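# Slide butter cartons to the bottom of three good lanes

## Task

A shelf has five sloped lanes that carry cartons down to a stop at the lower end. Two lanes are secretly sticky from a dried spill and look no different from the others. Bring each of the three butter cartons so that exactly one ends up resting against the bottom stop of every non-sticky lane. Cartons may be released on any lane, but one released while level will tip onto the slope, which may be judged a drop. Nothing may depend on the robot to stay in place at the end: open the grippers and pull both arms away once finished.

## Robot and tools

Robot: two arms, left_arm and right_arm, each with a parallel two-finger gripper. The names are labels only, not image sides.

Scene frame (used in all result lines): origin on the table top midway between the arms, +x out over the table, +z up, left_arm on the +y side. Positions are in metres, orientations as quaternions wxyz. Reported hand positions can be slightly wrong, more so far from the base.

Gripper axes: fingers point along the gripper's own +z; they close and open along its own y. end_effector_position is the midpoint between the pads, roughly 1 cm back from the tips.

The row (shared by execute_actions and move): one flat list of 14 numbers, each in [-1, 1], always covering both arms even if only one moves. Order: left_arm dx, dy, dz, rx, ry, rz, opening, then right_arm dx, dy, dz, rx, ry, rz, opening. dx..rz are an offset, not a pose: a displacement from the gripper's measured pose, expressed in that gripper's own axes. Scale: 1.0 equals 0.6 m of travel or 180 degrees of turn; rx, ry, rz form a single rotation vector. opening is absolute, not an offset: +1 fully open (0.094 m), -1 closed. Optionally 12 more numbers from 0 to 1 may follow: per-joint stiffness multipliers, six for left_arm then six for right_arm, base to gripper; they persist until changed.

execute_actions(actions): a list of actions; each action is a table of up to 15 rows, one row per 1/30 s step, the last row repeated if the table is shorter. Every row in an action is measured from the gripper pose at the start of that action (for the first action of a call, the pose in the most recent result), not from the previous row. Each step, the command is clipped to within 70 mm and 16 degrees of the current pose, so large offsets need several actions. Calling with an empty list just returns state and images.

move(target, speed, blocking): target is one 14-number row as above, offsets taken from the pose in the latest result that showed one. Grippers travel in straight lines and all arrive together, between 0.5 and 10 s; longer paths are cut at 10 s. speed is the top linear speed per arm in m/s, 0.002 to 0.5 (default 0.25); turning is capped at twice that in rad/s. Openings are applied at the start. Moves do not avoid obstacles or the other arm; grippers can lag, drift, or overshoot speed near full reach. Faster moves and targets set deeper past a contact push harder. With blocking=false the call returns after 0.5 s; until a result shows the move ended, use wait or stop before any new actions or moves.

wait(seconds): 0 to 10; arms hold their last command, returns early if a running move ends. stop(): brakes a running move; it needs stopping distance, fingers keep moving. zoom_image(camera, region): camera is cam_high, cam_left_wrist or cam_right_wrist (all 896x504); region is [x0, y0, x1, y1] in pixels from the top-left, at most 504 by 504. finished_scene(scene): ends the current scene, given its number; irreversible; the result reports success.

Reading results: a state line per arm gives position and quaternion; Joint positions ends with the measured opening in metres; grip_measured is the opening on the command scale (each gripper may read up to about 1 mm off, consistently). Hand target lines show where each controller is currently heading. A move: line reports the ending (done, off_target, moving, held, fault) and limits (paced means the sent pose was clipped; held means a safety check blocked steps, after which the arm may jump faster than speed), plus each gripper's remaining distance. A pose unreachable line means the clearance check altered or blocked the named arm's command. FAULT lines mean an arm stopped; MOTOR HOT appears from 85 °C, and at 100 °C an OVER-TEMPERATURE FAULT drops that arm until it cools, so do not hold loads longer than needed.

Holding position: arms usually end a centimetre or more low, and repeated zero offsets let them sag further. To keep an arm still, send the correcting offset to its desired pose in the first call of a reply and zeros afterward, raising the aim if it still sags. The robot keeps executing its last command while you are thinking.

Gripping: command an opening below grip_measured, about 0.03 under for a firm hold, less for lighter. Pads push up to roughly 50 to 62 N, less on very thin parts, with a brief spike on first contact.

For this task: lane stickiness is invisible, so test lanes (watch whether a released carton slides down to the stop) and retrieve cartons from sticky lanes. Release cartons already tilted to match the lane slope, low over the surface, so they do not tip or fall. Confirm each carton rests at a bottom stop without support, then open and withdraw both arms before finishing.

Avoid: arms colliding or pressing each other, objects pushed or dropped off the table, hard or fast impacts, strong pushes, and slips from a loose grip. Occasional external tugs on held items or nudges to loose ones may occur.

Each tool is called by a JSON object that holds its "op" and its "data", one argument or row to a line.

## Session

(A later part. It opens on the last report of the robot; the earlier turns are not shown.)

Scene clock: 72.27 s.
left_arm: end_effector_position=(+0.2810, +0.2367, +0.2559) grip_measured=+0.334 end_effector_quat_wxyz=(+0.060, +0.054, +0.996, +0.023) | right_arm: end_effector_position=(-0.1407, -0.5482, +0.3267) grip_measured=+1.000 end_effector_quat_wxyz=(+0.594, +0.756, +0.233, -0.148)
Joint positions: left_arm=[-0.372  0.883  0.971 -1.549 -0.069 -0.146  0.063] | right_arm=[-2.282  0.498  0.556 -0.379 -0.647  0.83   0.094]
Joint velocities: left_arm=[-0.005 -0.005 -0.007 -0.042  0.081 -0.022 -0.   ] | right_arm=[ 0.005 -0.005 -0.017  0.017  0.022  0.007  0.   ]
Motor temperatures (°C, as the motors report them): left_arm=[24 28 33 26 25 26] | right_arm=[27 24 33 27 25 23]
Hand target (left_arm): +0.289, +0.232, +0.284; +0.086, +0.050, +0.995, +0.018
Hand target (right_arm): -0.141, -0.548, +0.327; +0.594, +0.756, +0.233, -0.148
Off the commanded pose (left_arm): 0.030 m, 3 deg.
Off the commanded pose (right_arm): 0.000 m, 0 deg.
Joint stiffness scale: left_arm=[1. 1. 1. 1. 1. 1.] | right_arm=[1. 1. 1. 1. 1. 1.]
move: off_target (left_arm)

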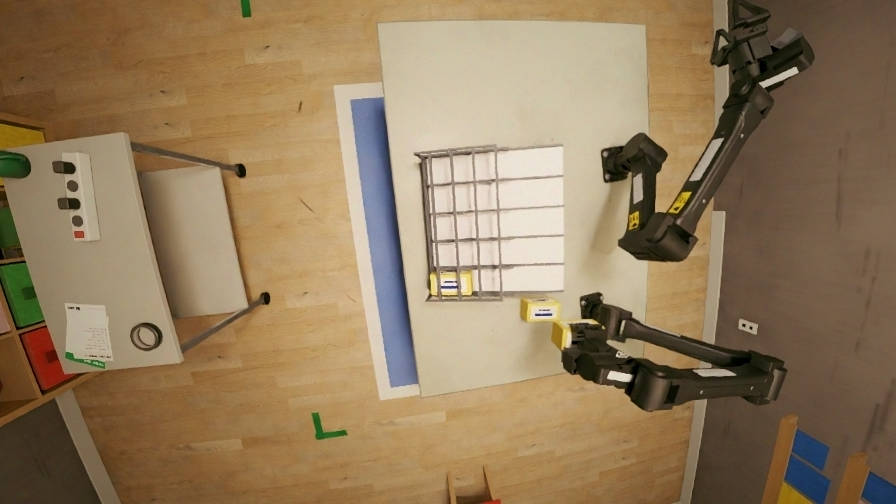

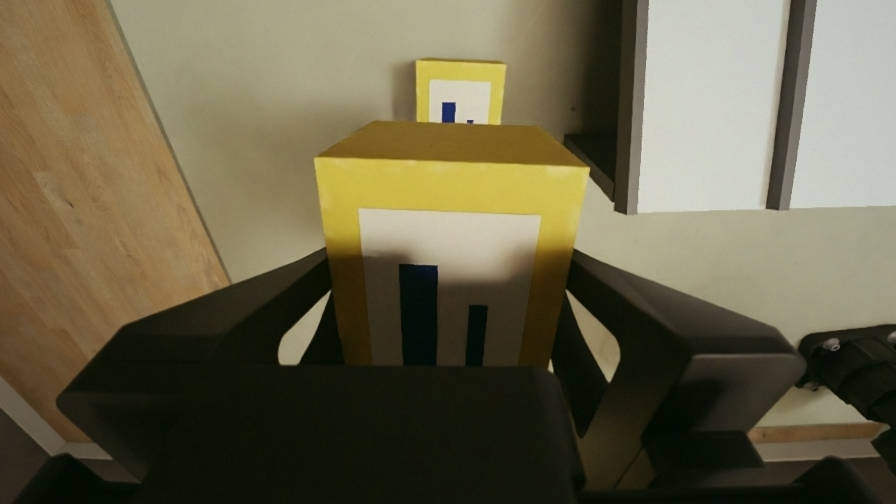

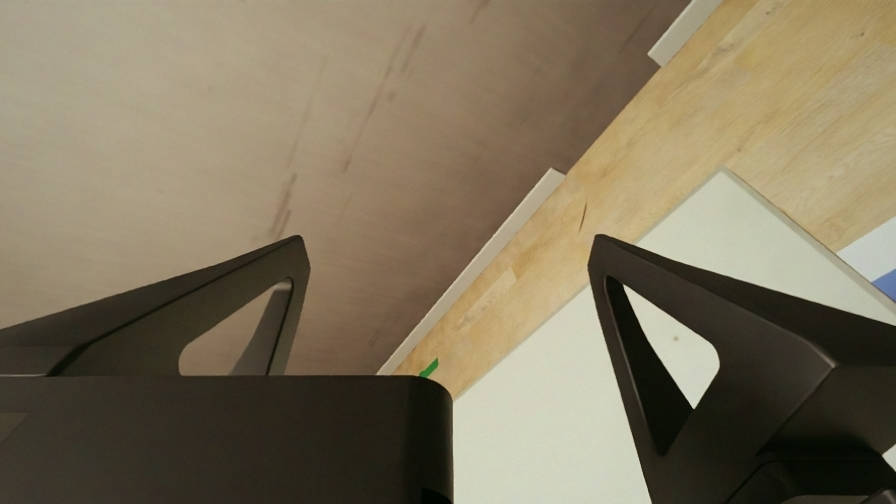

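{"op": "move", "data": {
  "target": [-0.198,-0.39,-0.04,0,0.057,-0.025,0.28,0,0,0,0,0,0,1],
  "speed": 0.15
}}

Scene clock: 78.47 s.
left_arm: end_effector_position=(+0.3634, -0.0015, +0.2483) grip_measured=+0.334 end_effector_quat_wxyz=(-0.048, +0.019, +0.998, +0.042) | right_arm: end_effector_position=(-0.1407, -0.5482, +0.3267) grip_measured=+1.000 end_effector_quat_wxyz=(+0.594, +0.756, +0.233, -0.148)
Joint positions: left_arm=[-0.849  1.545  1.496 -1.65   0.    -0.697  0.063] | right_arm=[-2.282  0.498  0.556 -0.379 -0.647  0.83   0.094]
Joint velocities: left_arm=[-0.005 -0.005 -0.007  0.002 -0.066  0.007  0.001] | right_arm=[-0.005 -0.005  0.002  0.007  0.007 -0.037  0.   ]
Motor temperatures (°C, as the motors report them): left_arm=[24 28 35 26 25 26] | right_arm=[27 24 34 27 25 23]
Hand target (left_arm): +0.369, -0.011, +0.278; -0.028, +0.013, +0.999, +0.023
Hand target (right_arm): -0.141, -0.548, +0.327; +0.594, +0.756, +0.233, -0.148
Off the commanded pose (left_arm): 0.035 m, 3 deg.
Off the commanded pose (right_arm): 0.000 m, 0 deg.
Joint stiffness scale: left_arm=[1. 1. 1. 1. 1. 1.] | right_arm=[1. 1. 1. 1. 1. 1.]
move: off_target (left_arm)

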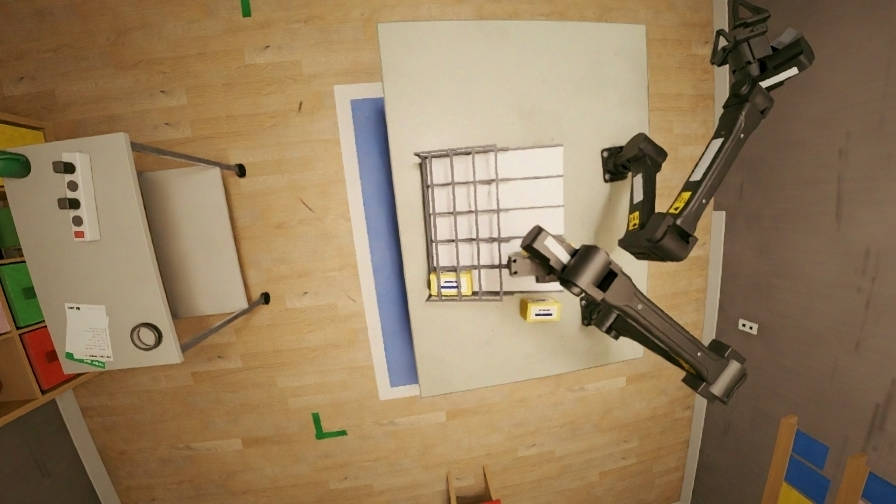

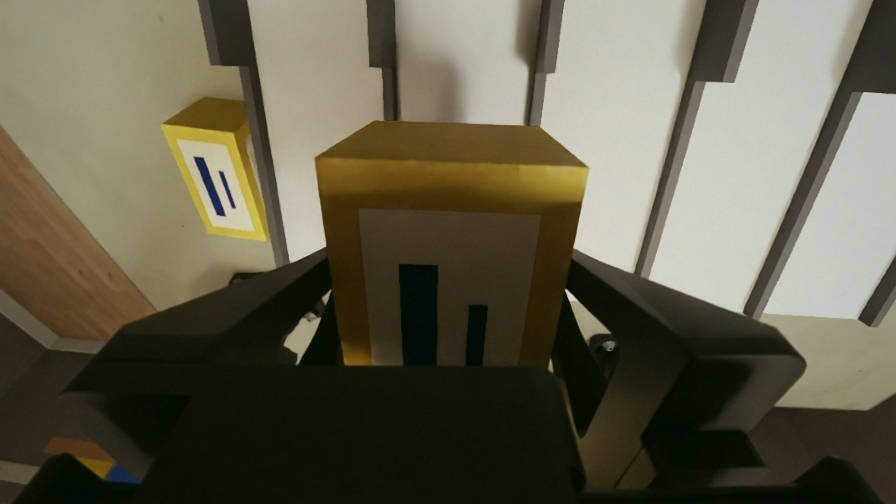

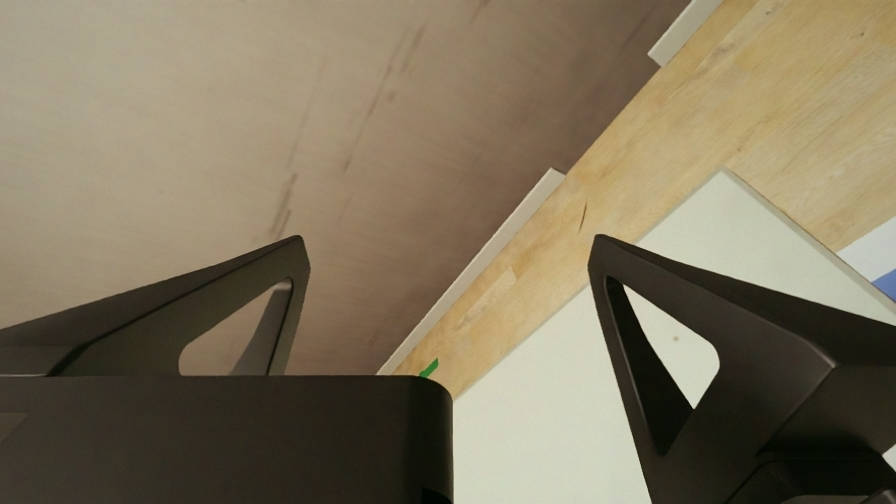

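{"op": "move", "data": {
  "target": [-0.036,-0.013,0.103,0.015,0.012,0,0.28,0,0,0,0,0,0,1],
  "speed": 0.08
}}

Scene clock: 87.23 s.
left_arm: end_effector_position=(+0.3736, -0.0052, +0.1817) grip_measured=+0.334 end_effector_quat_wxyz=(-0.072, +0.013, +0.997, +0.028) | right_arm: end_effector_position=(-0.1407, -0.5482, +0.3267) grip_measured=+1.000 end_effector_quat_wxyz=(+0.594, +0.756, +0.233, -0.148)
Joint positions: left_arm=[-0.82   1.605  1.389 -1.501  0.049 -0.677  0.063] | right_arm=[-2.282  0.498  0.556 -0.379 -0.647  0.83   0.094]
Joint velocities: left_arm=[-0.005  0.005 -0.002 -0.002 -0.066  0.022 -0.   ] | right_arm=[ 0.015  0.005  0.002 -0.012 -0.051 -0.022  0.   ]
Motor temperatures (°C, as the motors report them): left_arm=[24 29 37 26 25 26] | right_arm=[27 24 34 27 25 23]
Hand target (left_arm): +0.378, -0.004, +0.184; -0.067, +0.017, +0.997, +0.019
Hand target (right_arm): -0.141, -0.548, +0.327; +0.594, +0.756, +0.233, -0.148
Off the commanded pose (left_arm): 0.006 m, 1 deg.
Off the commanded pose (right_arm): 0.000 m, 0 deg.
Joint stiffness scale: left_arm=[1. 1. 1. 1. 1. 1.] | right_arm=[1. 1. 1. 1. 1. 1.]
move: done

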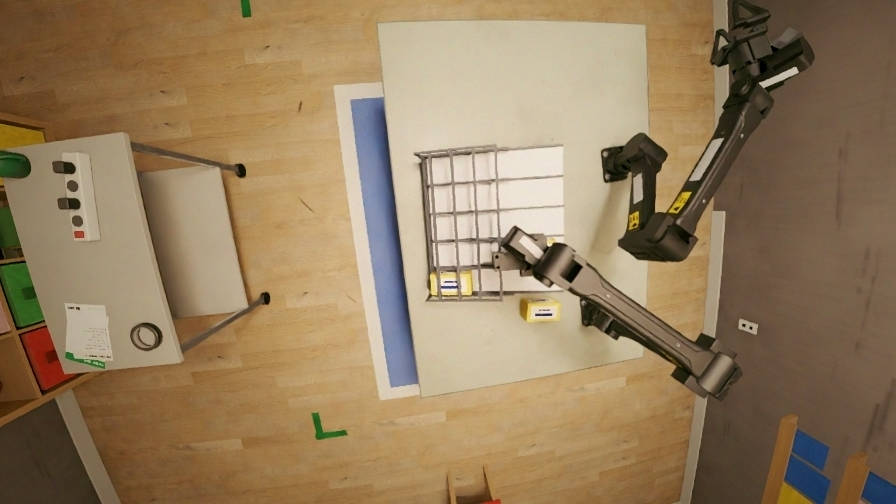

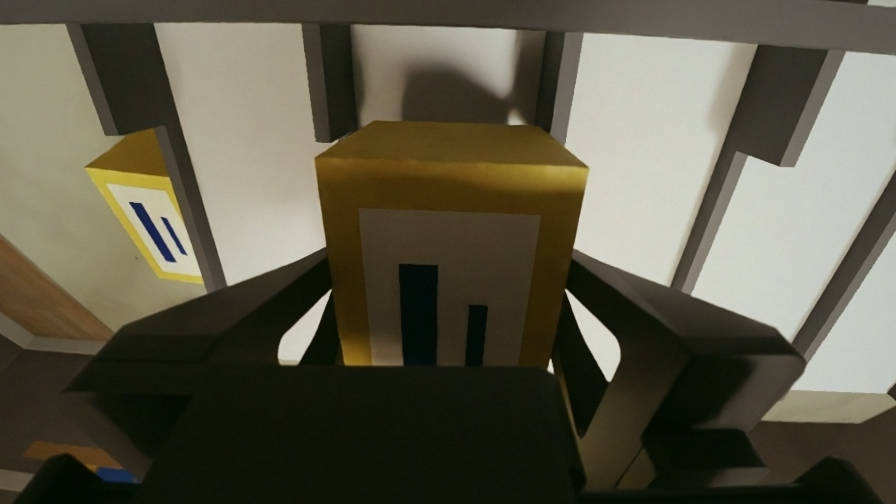

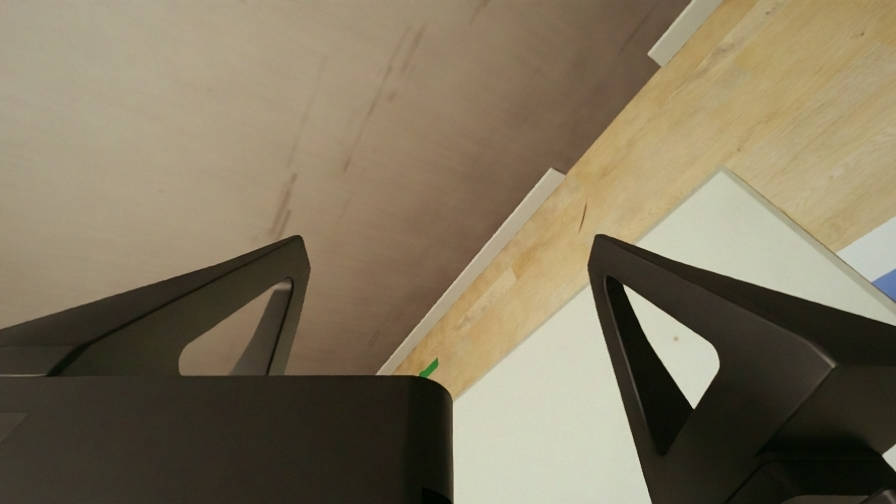

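{"op": "move", "data": {
  "target": [0,0.003,0.05,0,0,0,0.28,0,0,0,0,0,0,1],
  "speed": 0.02
}}

Scene clock: 90.90 s.
left_arm: end_effector_position=(+0.3684, -0.0006, +0.1585) grip_measured=+0.334 end_effector_quat_wxyz=(-0.074, +0.013, +0.997, +0.030) | right_arm: end_effector_position=(-0.1407, -0.5482, +0.3267) grip_measured=+1.000 end_effector_quat_wxyz=(+0.594, +0.756, +0.233, -0.148)
Joint positions: left_arm=[-0.82   1.607  1.328 -1.445  0.049 -0.677  0.063] | right_arm=[-2.282  0.498  0.556 -0.379 -0.647  0.83   0.094]
Joint velocities: left_arm=[-0.005 -0.024 -0.027  0.002 -0.007 -0.022  0.   ] | right_arm=[-0.005 -0.005 -0.002 -0.002 -0.037 -0.051  0.   ]
Motor temperatures (°C, as the motors report them): left_arm=[24 29 36 26 25 26] | right_arm=[27 24 34 27 25 23]
Hand target (left_arm): +0.369, -0.002, +0.152; -0.072, +0.013, +0.997, +0.028
Hand target (right_arm): -0.141, -0.548, +0.327; +0.594, +0.756, +0.233, -0.148
Off the commanded pose (left_arm): 0.007 m, 0 deg.
Off the commanded pose (right_arm): 0.000 m, 0 deg.
Joint stiffness scale: left_arm=[1. 1. 1. 1. 1. 1.] | right_arm=[1. 1. 1. 1. 1. 1.]
move: done

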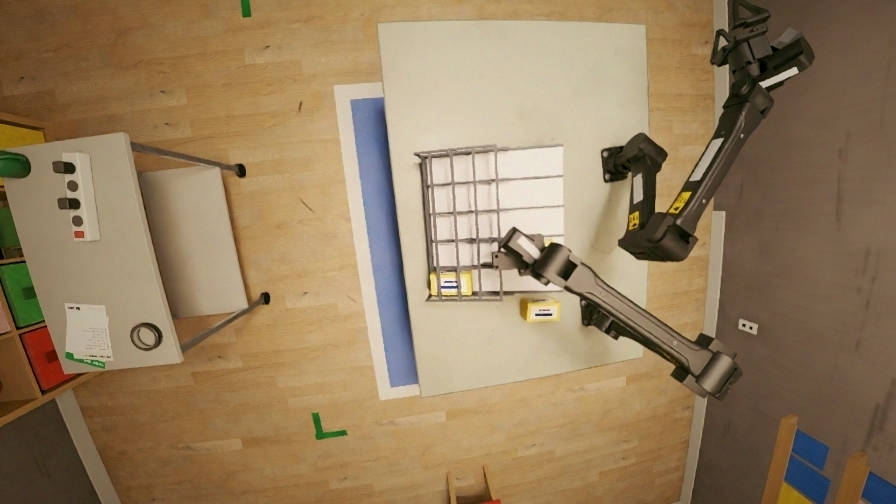

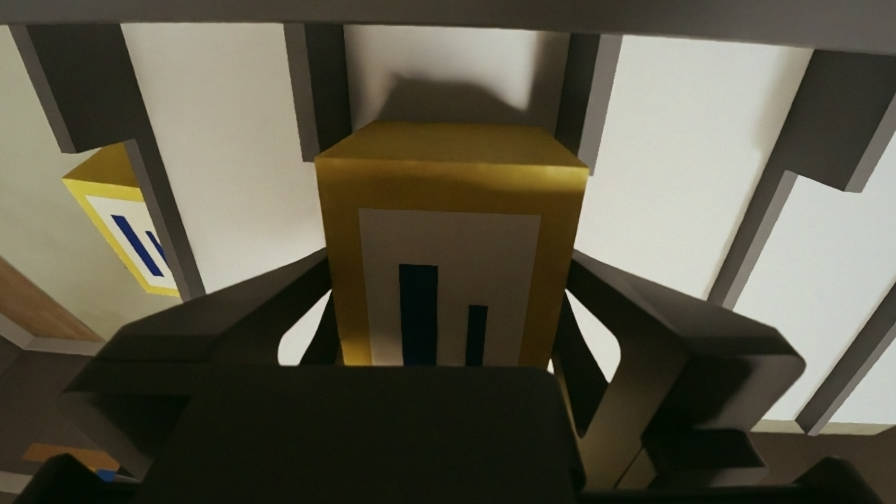

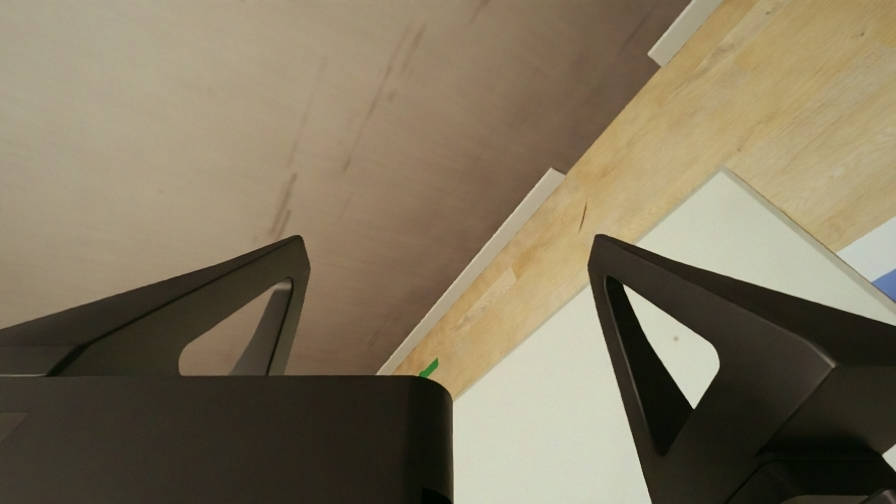

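{"op": "move", "data": {
  "target": [0,0,0.015,0,0,0,0.28,0,0,0,0,0,0,1],
  "speed": 0.02
}}

Scene clock: 92.90 s.
left_arm: end_effector_position=(+0.3681, -0.0004, +0.1580) grip_measured=+0.334 end_effector_quat_wxyz=(-0.074, +0.013, +0.997, +0.029) | right_arm: end_effector_position=(-0.1407, -0.5482, +0.3267) grip_measured=+1.000 end_effector_quat_wxyz=(+0.594, +0.756, +0.233, -0.148)
Joint positions: left_arm=[-0.82   1.605  1.325 -1.442  0.049 -0.677  0.063] | right_arm=[-2.282  0.498  0.556 -0.379 -0.647  0.83   0.094]
Joint velocities: left_arm=[-0.005 -0.005  0.007 -0.022 -0.007 -0.007  0.001] | right_arm=[ 0.005  0.005  0.007 -0.017  0.022  0.081  0.   ]
Motor temperatures (°C, as the motors report them): left_arm=[24 29 36 26 25 26] | right_arm=[27 24 34 27 25 23]
Hand target (left_arm): +0.367, +0.000, +0.150; -0.075, +0.013, +0.997, +0.030
Hand target (right_arm): -0.141, -0.548, +0.327; +0.594, +0.756, +0.233, -0.148
Off the commanded pose (left_arm): 0.008 m, 0 deg.
Off the commanded pose (right_arm): 0.000 m, 0 deg.
Joint stiffness scale: left_arm=[1. 1. 1. 1. 1. 1.] | right_arm=[1. 1. 1. 1. 1. 1.]
move: done

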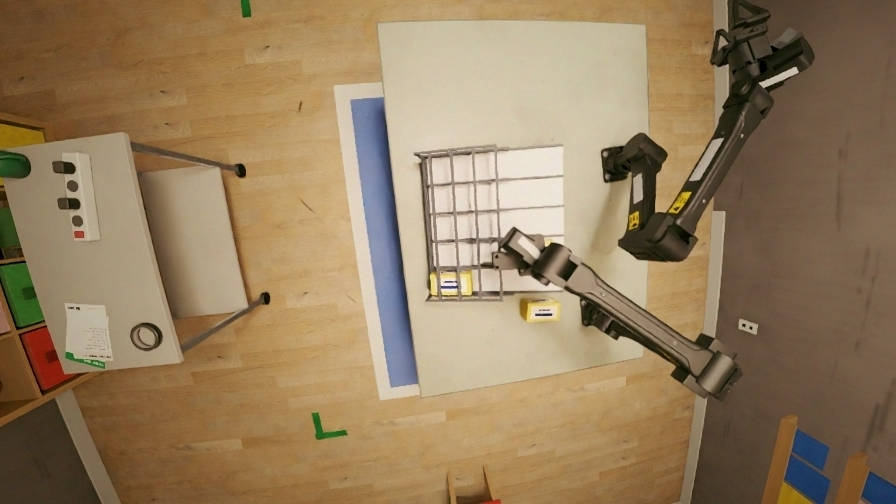

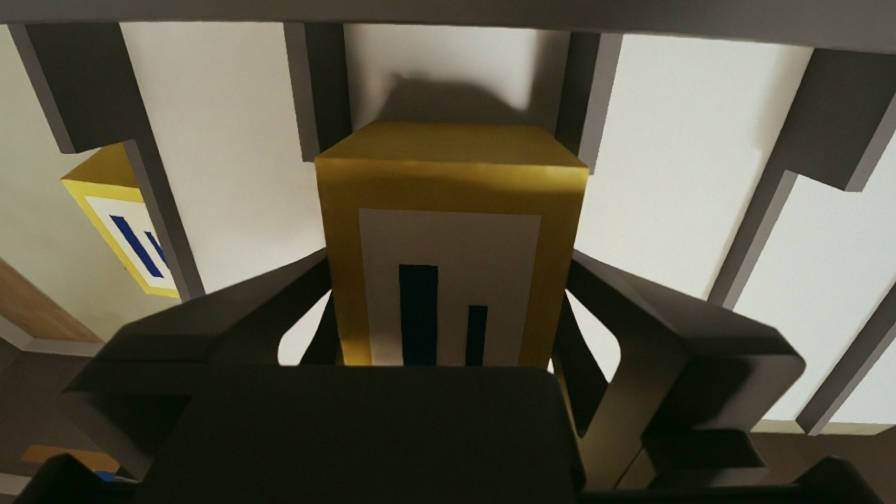

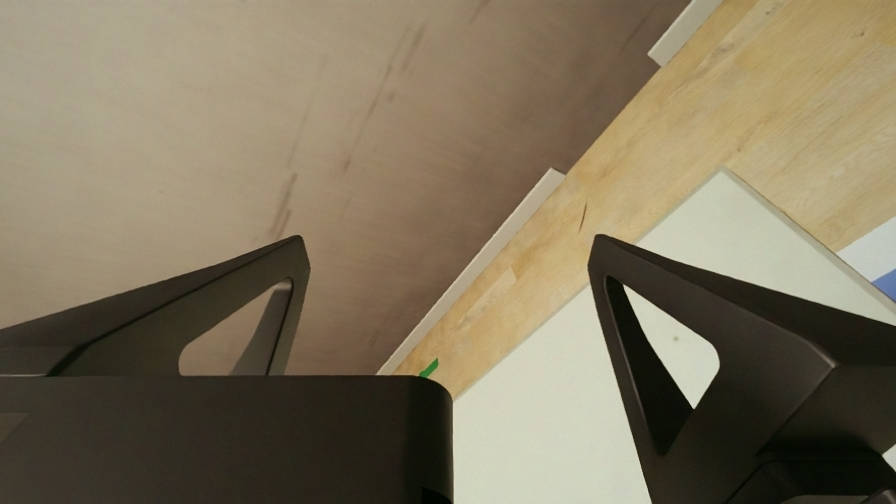

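{"op": "move", "data": {
  "target": [0,0,0,0,0,0,0.65,0,0,0,0,0,0,1]
}}

{"op": "wait", "data": {
  "seconds": 1
}}

Scene clock: 101.57 s.
left_arm: end_effector_position=(+0.3681, -0.0004, +0.1582) grip_measured=+0.648 end_effector_quat_wxyz=(-0.074, +0.013, +0.997, +0.029) | right_arm: end_effector_position=(-0.1407, -0.5482, +0.3267) grip_measured=+1.000 end_effector_quat_wxyz=(+0.594, +0.756, +0.233, -0.148)
Joint positions: left_arm=[-0.82   1.605  1.325 -1.442  0.049 -0.677  0.077] | right_arm=[-2.282  0.498  0.556 -0.379 -0.647  0.83   0.094]
Joint velocities: left_arm=[-0.024 -0.005  0.007 -0.007  0.022 -0.051 -0.   ] | right_arm=[-0.005 -0.005  0.002  0.002 -0.051  0.051  0.   ]
Motor temperatures (°C, as the motors report them): left_arm=[24 29 34 26 25 26] | right_arm=[27 24 34 27 25 23]
Hand target (left_arm): +0.368, -0.000, +0.158; -0.074, +0.013, +0.997, +0.029
Hand target (right_arm): -0.141, -0.548, +0.327; +0.594, +0.756, +0.233, -0.148
Off the commanded pose (left_arm): 0.000 m, 0 deg.
Off the commanded pose (right_arm): 0.000 m, 0 deg.
Joint stiffness scale: left_arm=[1. 1. 1. 1. 1. 1.] | right_arm=[1. 1. 1. 1. 1. 1.]
move: done

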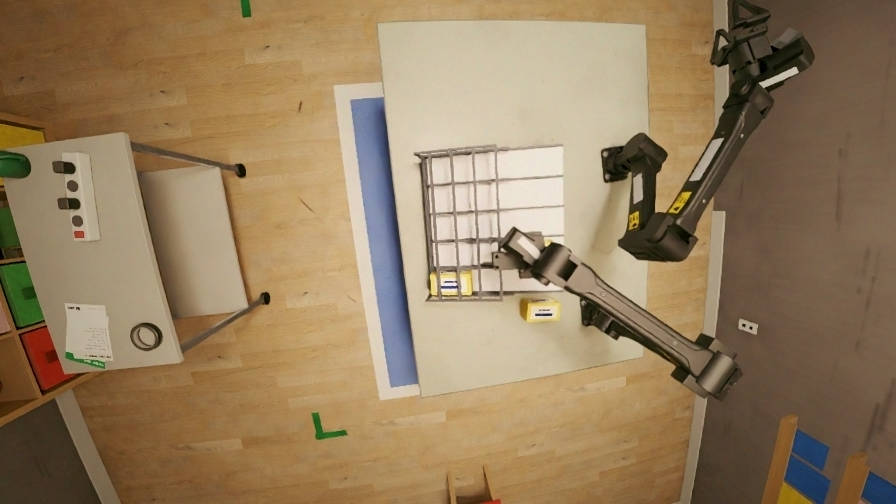

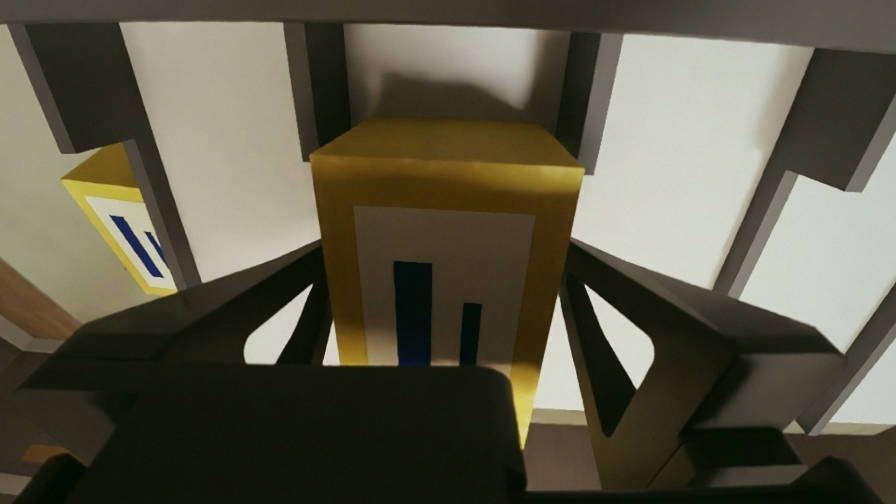

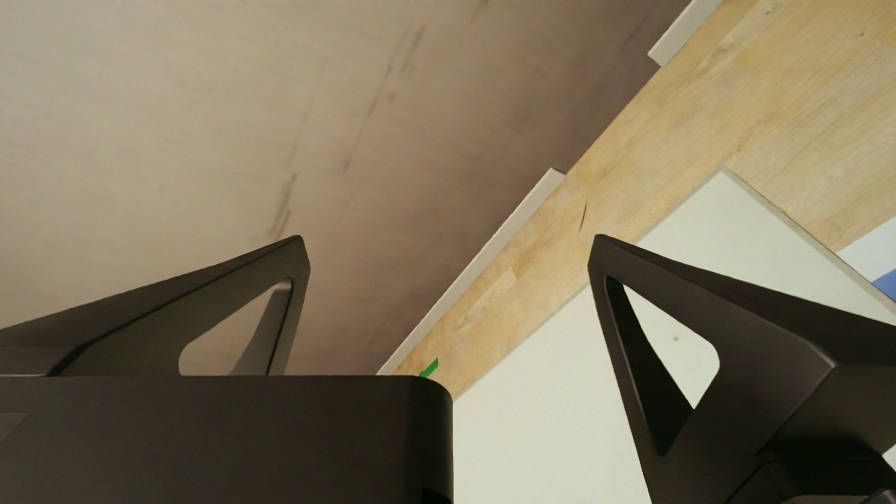

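Scene clock: 102.57 s.
left_arm: end_effector_position=(+0.3681, -0.0004, +0.1582) grip_measured=+0.648 end_effector_quat_wxyz=(-0.074, +0.013, +0.997, +0.029) | right_arm: end_effector_position=(-0.1407, -0.5482, +0.3267) grip_measured=+1.000 end_effector_quat_wxyz=(+0.594, +0.756, +0.233, -0.148)
Joint positions: left_arm=[-0.82   1.605  1.325 -1.442  0.049 -0.677  0.077] | right_arm=[-2.282  0.498  0.556 -0.379 -0.647  0.83   0.094]
Joint velocities: left_arm=[-0.015 -0.005 -0.017 -0.002  0.037 -0.037  0.   ] | right_arm=[ 0.005 -0.005 -0.002 -0.022 -0.051 -0.022  0.   ]
Motor temperatures (°C, as the motors report them): left_arm=[24 29 34 26 25 26] | right_arm=[27 24 34 27 25 23]
Hand target (left_arm): +0.368, -0.000, +0.158; -0.074, +0.013, +0.997, +0.029
Hand target (right_arm): -0.141, -0.548, +0.327; +0.594, +0.756, +0.233, -0.148
Off the commanded pose (left_arm): 0.000 m, 0 deg.
Off the commanded pose (right_arm): 0.000 m, 0 deg.
Joint stiffness scale: left_arm=[1. 1. 1. 1. 1. 1.] | right_arm=[1. 1. 1. 1. 1. 1.]
wait: 1.00 s; at rest by 0.17 s

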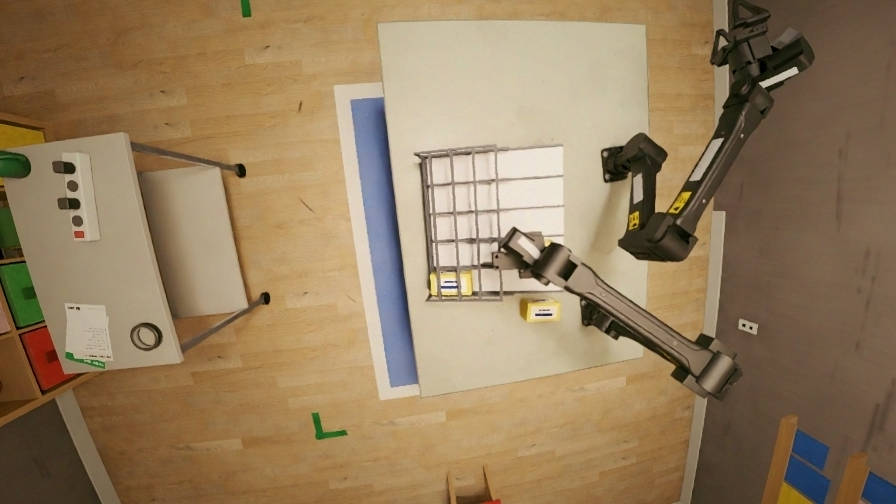

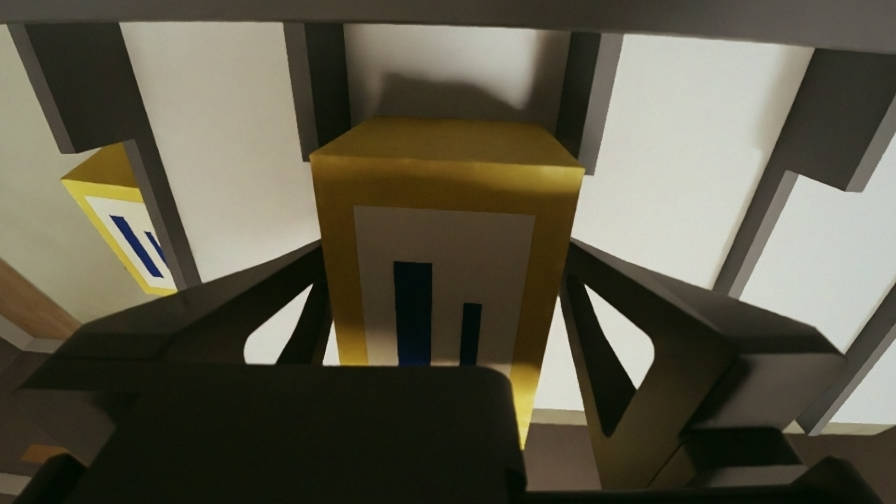

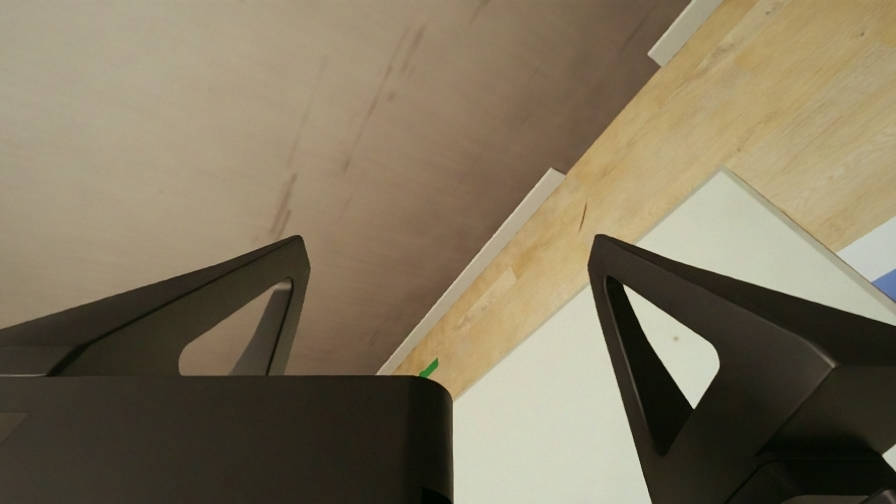

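Sticky. Regrasp, move to lane 3.

{"op": "move", "data": {
  "target": [0,0,0,0,0,0,0.28,0,0,0,0,0,0,1]
}}

{"op": "move", "data": {
  "target": [0,0,-0.14,0,0,0,0.28,0,0,0,0,0,0,1],
  "speed": 0.1
}}

{"op": "move", "data": {
  "target": [0,-0.165,-0.06,0.012,0,0,0.28,0,0,0,0,0,0,1],
  "speed": 0.1
}}

Scene clock: 106.50 s.
left_arm: end_effector_position=(+0.3683, +0.0000, +0.1582) grip_measured=+0.337 end_effector_quat_wxyz=(-0.073, +0.013, +0.997, +0.030) | right_arm: end_effector_position=(-0.1407, -0.5482, +0.3267) grip_measured=+1.000 end_effector_quat_wxyz=(+0.594, +0.756, +0.233, -0.148)
Joint positions: left_arm=[-0.82   1.605  1.325 -1.442  0.046 -0.676  0.063] | right_arm=[-2.282  0.498  0.556 -0.379 -0.647  0.83   0.094]
Joint velocities: left_arm=[-0.015  0.005  0.012 -0.007 -0.037  0.037  0.   ] | right_arm=[-0.005 -0.005 -0.002  0.002 -0.037  0.007  0.   ]
Motor temperatures (°C, as the motors report them): left_arm=[24 29 34 26 25 26] | right_arm=[27 24 34 27 25 23]
Hand target (left_arm): +0.368, -0.000, +0.158; -0.074, +0.013, +0.997, +0.029
Hand target (right_arm): -0.141, -0.548, +0.327; +0.594, +0.756, +0.233, -0.148
Off the commanded pose (left_arm): 0.000 m, 0 deg.
Off the commanded pose (right_arm): 0.000 m, 0 deg.
Joint stiffness scale: left_arm=[1. 1. 1. 1. 1. 1.] | right_arm=[1. 1. 1. 1. 1. 1.]
move: done

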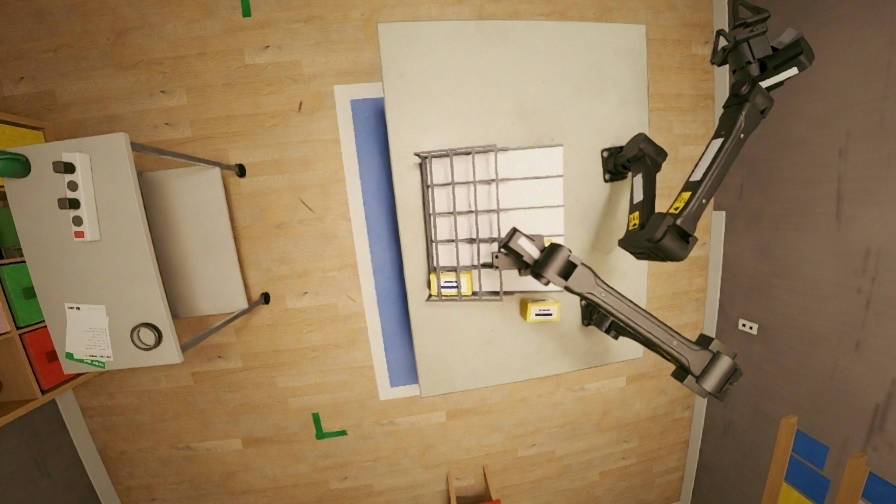

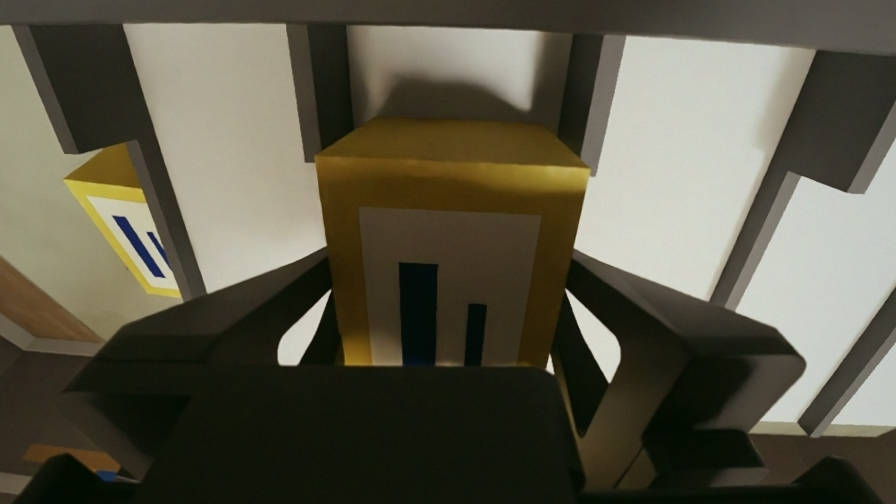

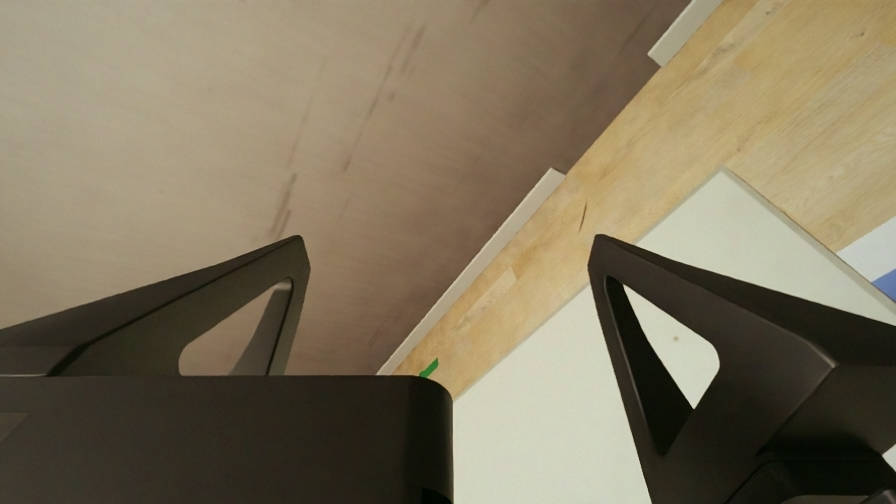

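Scene clock: 107.70 s.
left_arm: end_effector_position=(+0.3693, -0.0003, +0.2149) grip_measured=+0.337 end_effector_quat_wxyz=(-0.089, +0.013, +0.995, +0.045) | right_arm: end_effector_position=(-0.1407, -0.5482, +0.3267) grip_measured=+1.000 end_effector_quat_wxyz=(+0.594, +0.756, +0.233, -0.148)
Joint positions: left_arm=[-0.82   1.605  1.471 -1.633  0.044 -0.676  0.063] | right_arm=[-2.282  0.498  0.556 -0.379 -0.647  0.83   0.094]
Joint velocities: left_arm=[ 0.005 -0.005  0.002  0.002 -0.037  0.007 -0.001] | right_arm=[-0.005 -0.015 -0.007  0.007 -0.007  0.037  0.   ]
Motor temperatures (°C, as the motors report them): left_arm=[24 29 34 26 25 26] | right_arm=[27 24 34 27 25 23]
Hand target (left_arm): +0.380, -0.004, +0.241; -0.072, +0.013, +0.997, +0.030
Hand target (right_arm): -0.141, -0.548, +0.327; +0.594, +0.756, +0.233, -0.148
Off the commanded pose (left_arm): 0.029 m, 3 deg.
Off the commanded pose (right_arm): 0.000 m, 0 deg.
Joint stiffness scale: left_arm=[1. 1. 1. 1. 1. 1.] | right_arm=[1. 1. 1. 1. 1. 1.]
move: off_target (left_arm)

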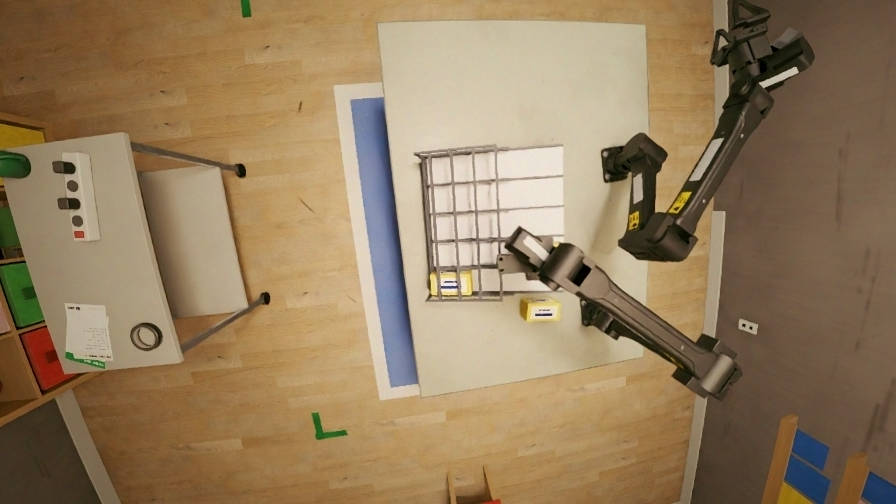

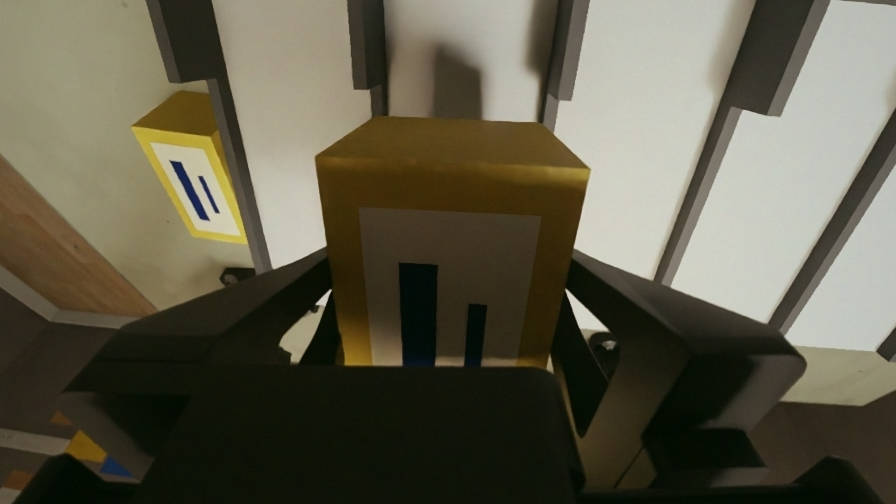

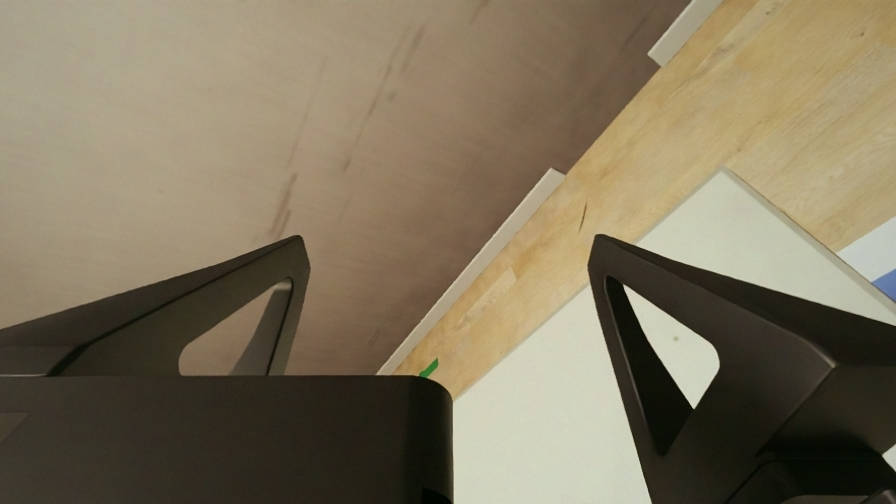

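Scene clock: 109.10 s.
left_arm: end_effector_position=(+0.3657, -0.0902, +0.2143) grip_measured=+0.337 end_effector_quat_wxyz=(-0.094, +0.016, +0.995, +0.033) | right_arm: end_effector_position=(-0.1407, -0.5482, +0.3267) grip_measured=+1.000 end_effector_quat_wxyz=(+0.594, +0.756, +0.233, -0.148)
Joint positions: left_arm=[-0.947  1.756  1.665 -1.658  0.092 -0.792  0.063] | right_arm=[-2.282  0.498  0.556 -0.379 -0.647  0.83   0.094]
Joint velocities: left_arm=[-0.005 -0.005  0.007 -0.007 -0.037  0.007 -0.001] | right_arm=[-0.015 -0.005  0.002 -0.002  0.037 -0.037  0.   ]
Motor temperatures (°C, as the motors report them): left_arm=[24 30 35 26 25 26] | right_arm=[27 24 34 27 25 23]
Hand target (left_arm): +0.371, -0.102, +0.240; -0.080, +0.011, +0.997, +0.016
Hand target (right_arm): -0.141, -0.548, +0.327; +0.594, +0.756, +0.233, -0.148
Off the commanded pose (left_arm): 0.030 m, 1 deg.
Off the commanded pose (right_arm): 0.000 m, 0 deg.
Joint stiffness scale: left_arm=[1. 1. 1. 1. 1. 1.] | right_arm=[1. 1. 1. 1. 1. 1.]
joint sent to its limit (left arm) — the command would take joint 4 (wrist pitch) past its lower limit, so that joint was sent only as far as its limit.
move: off_target (left_arm)

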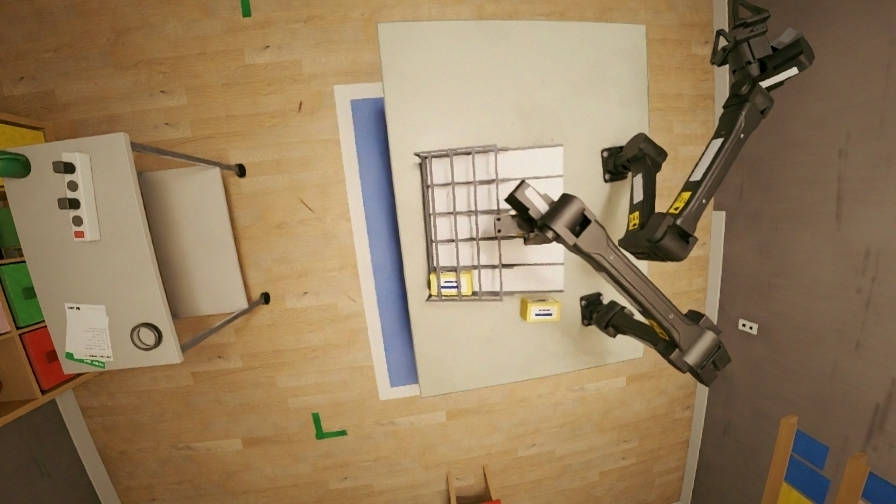

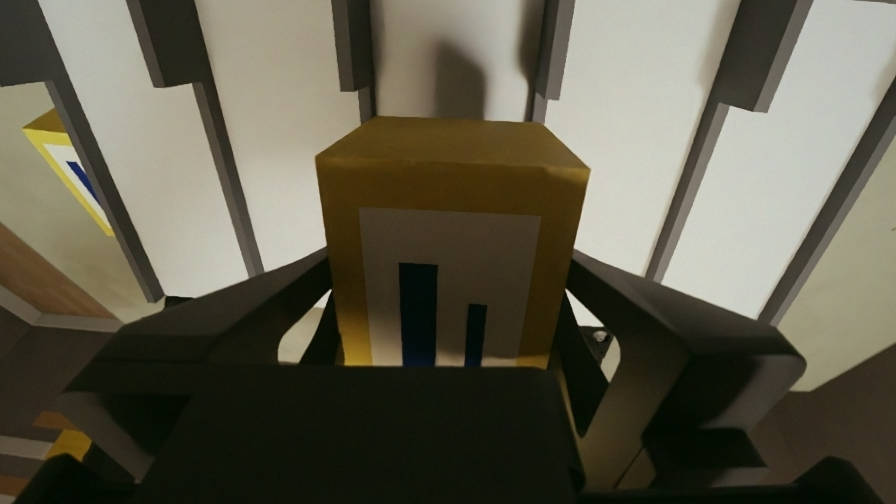

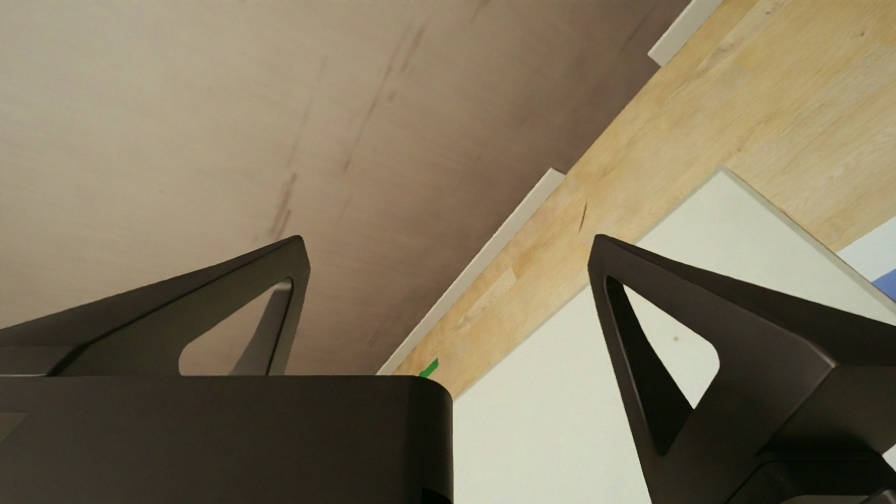

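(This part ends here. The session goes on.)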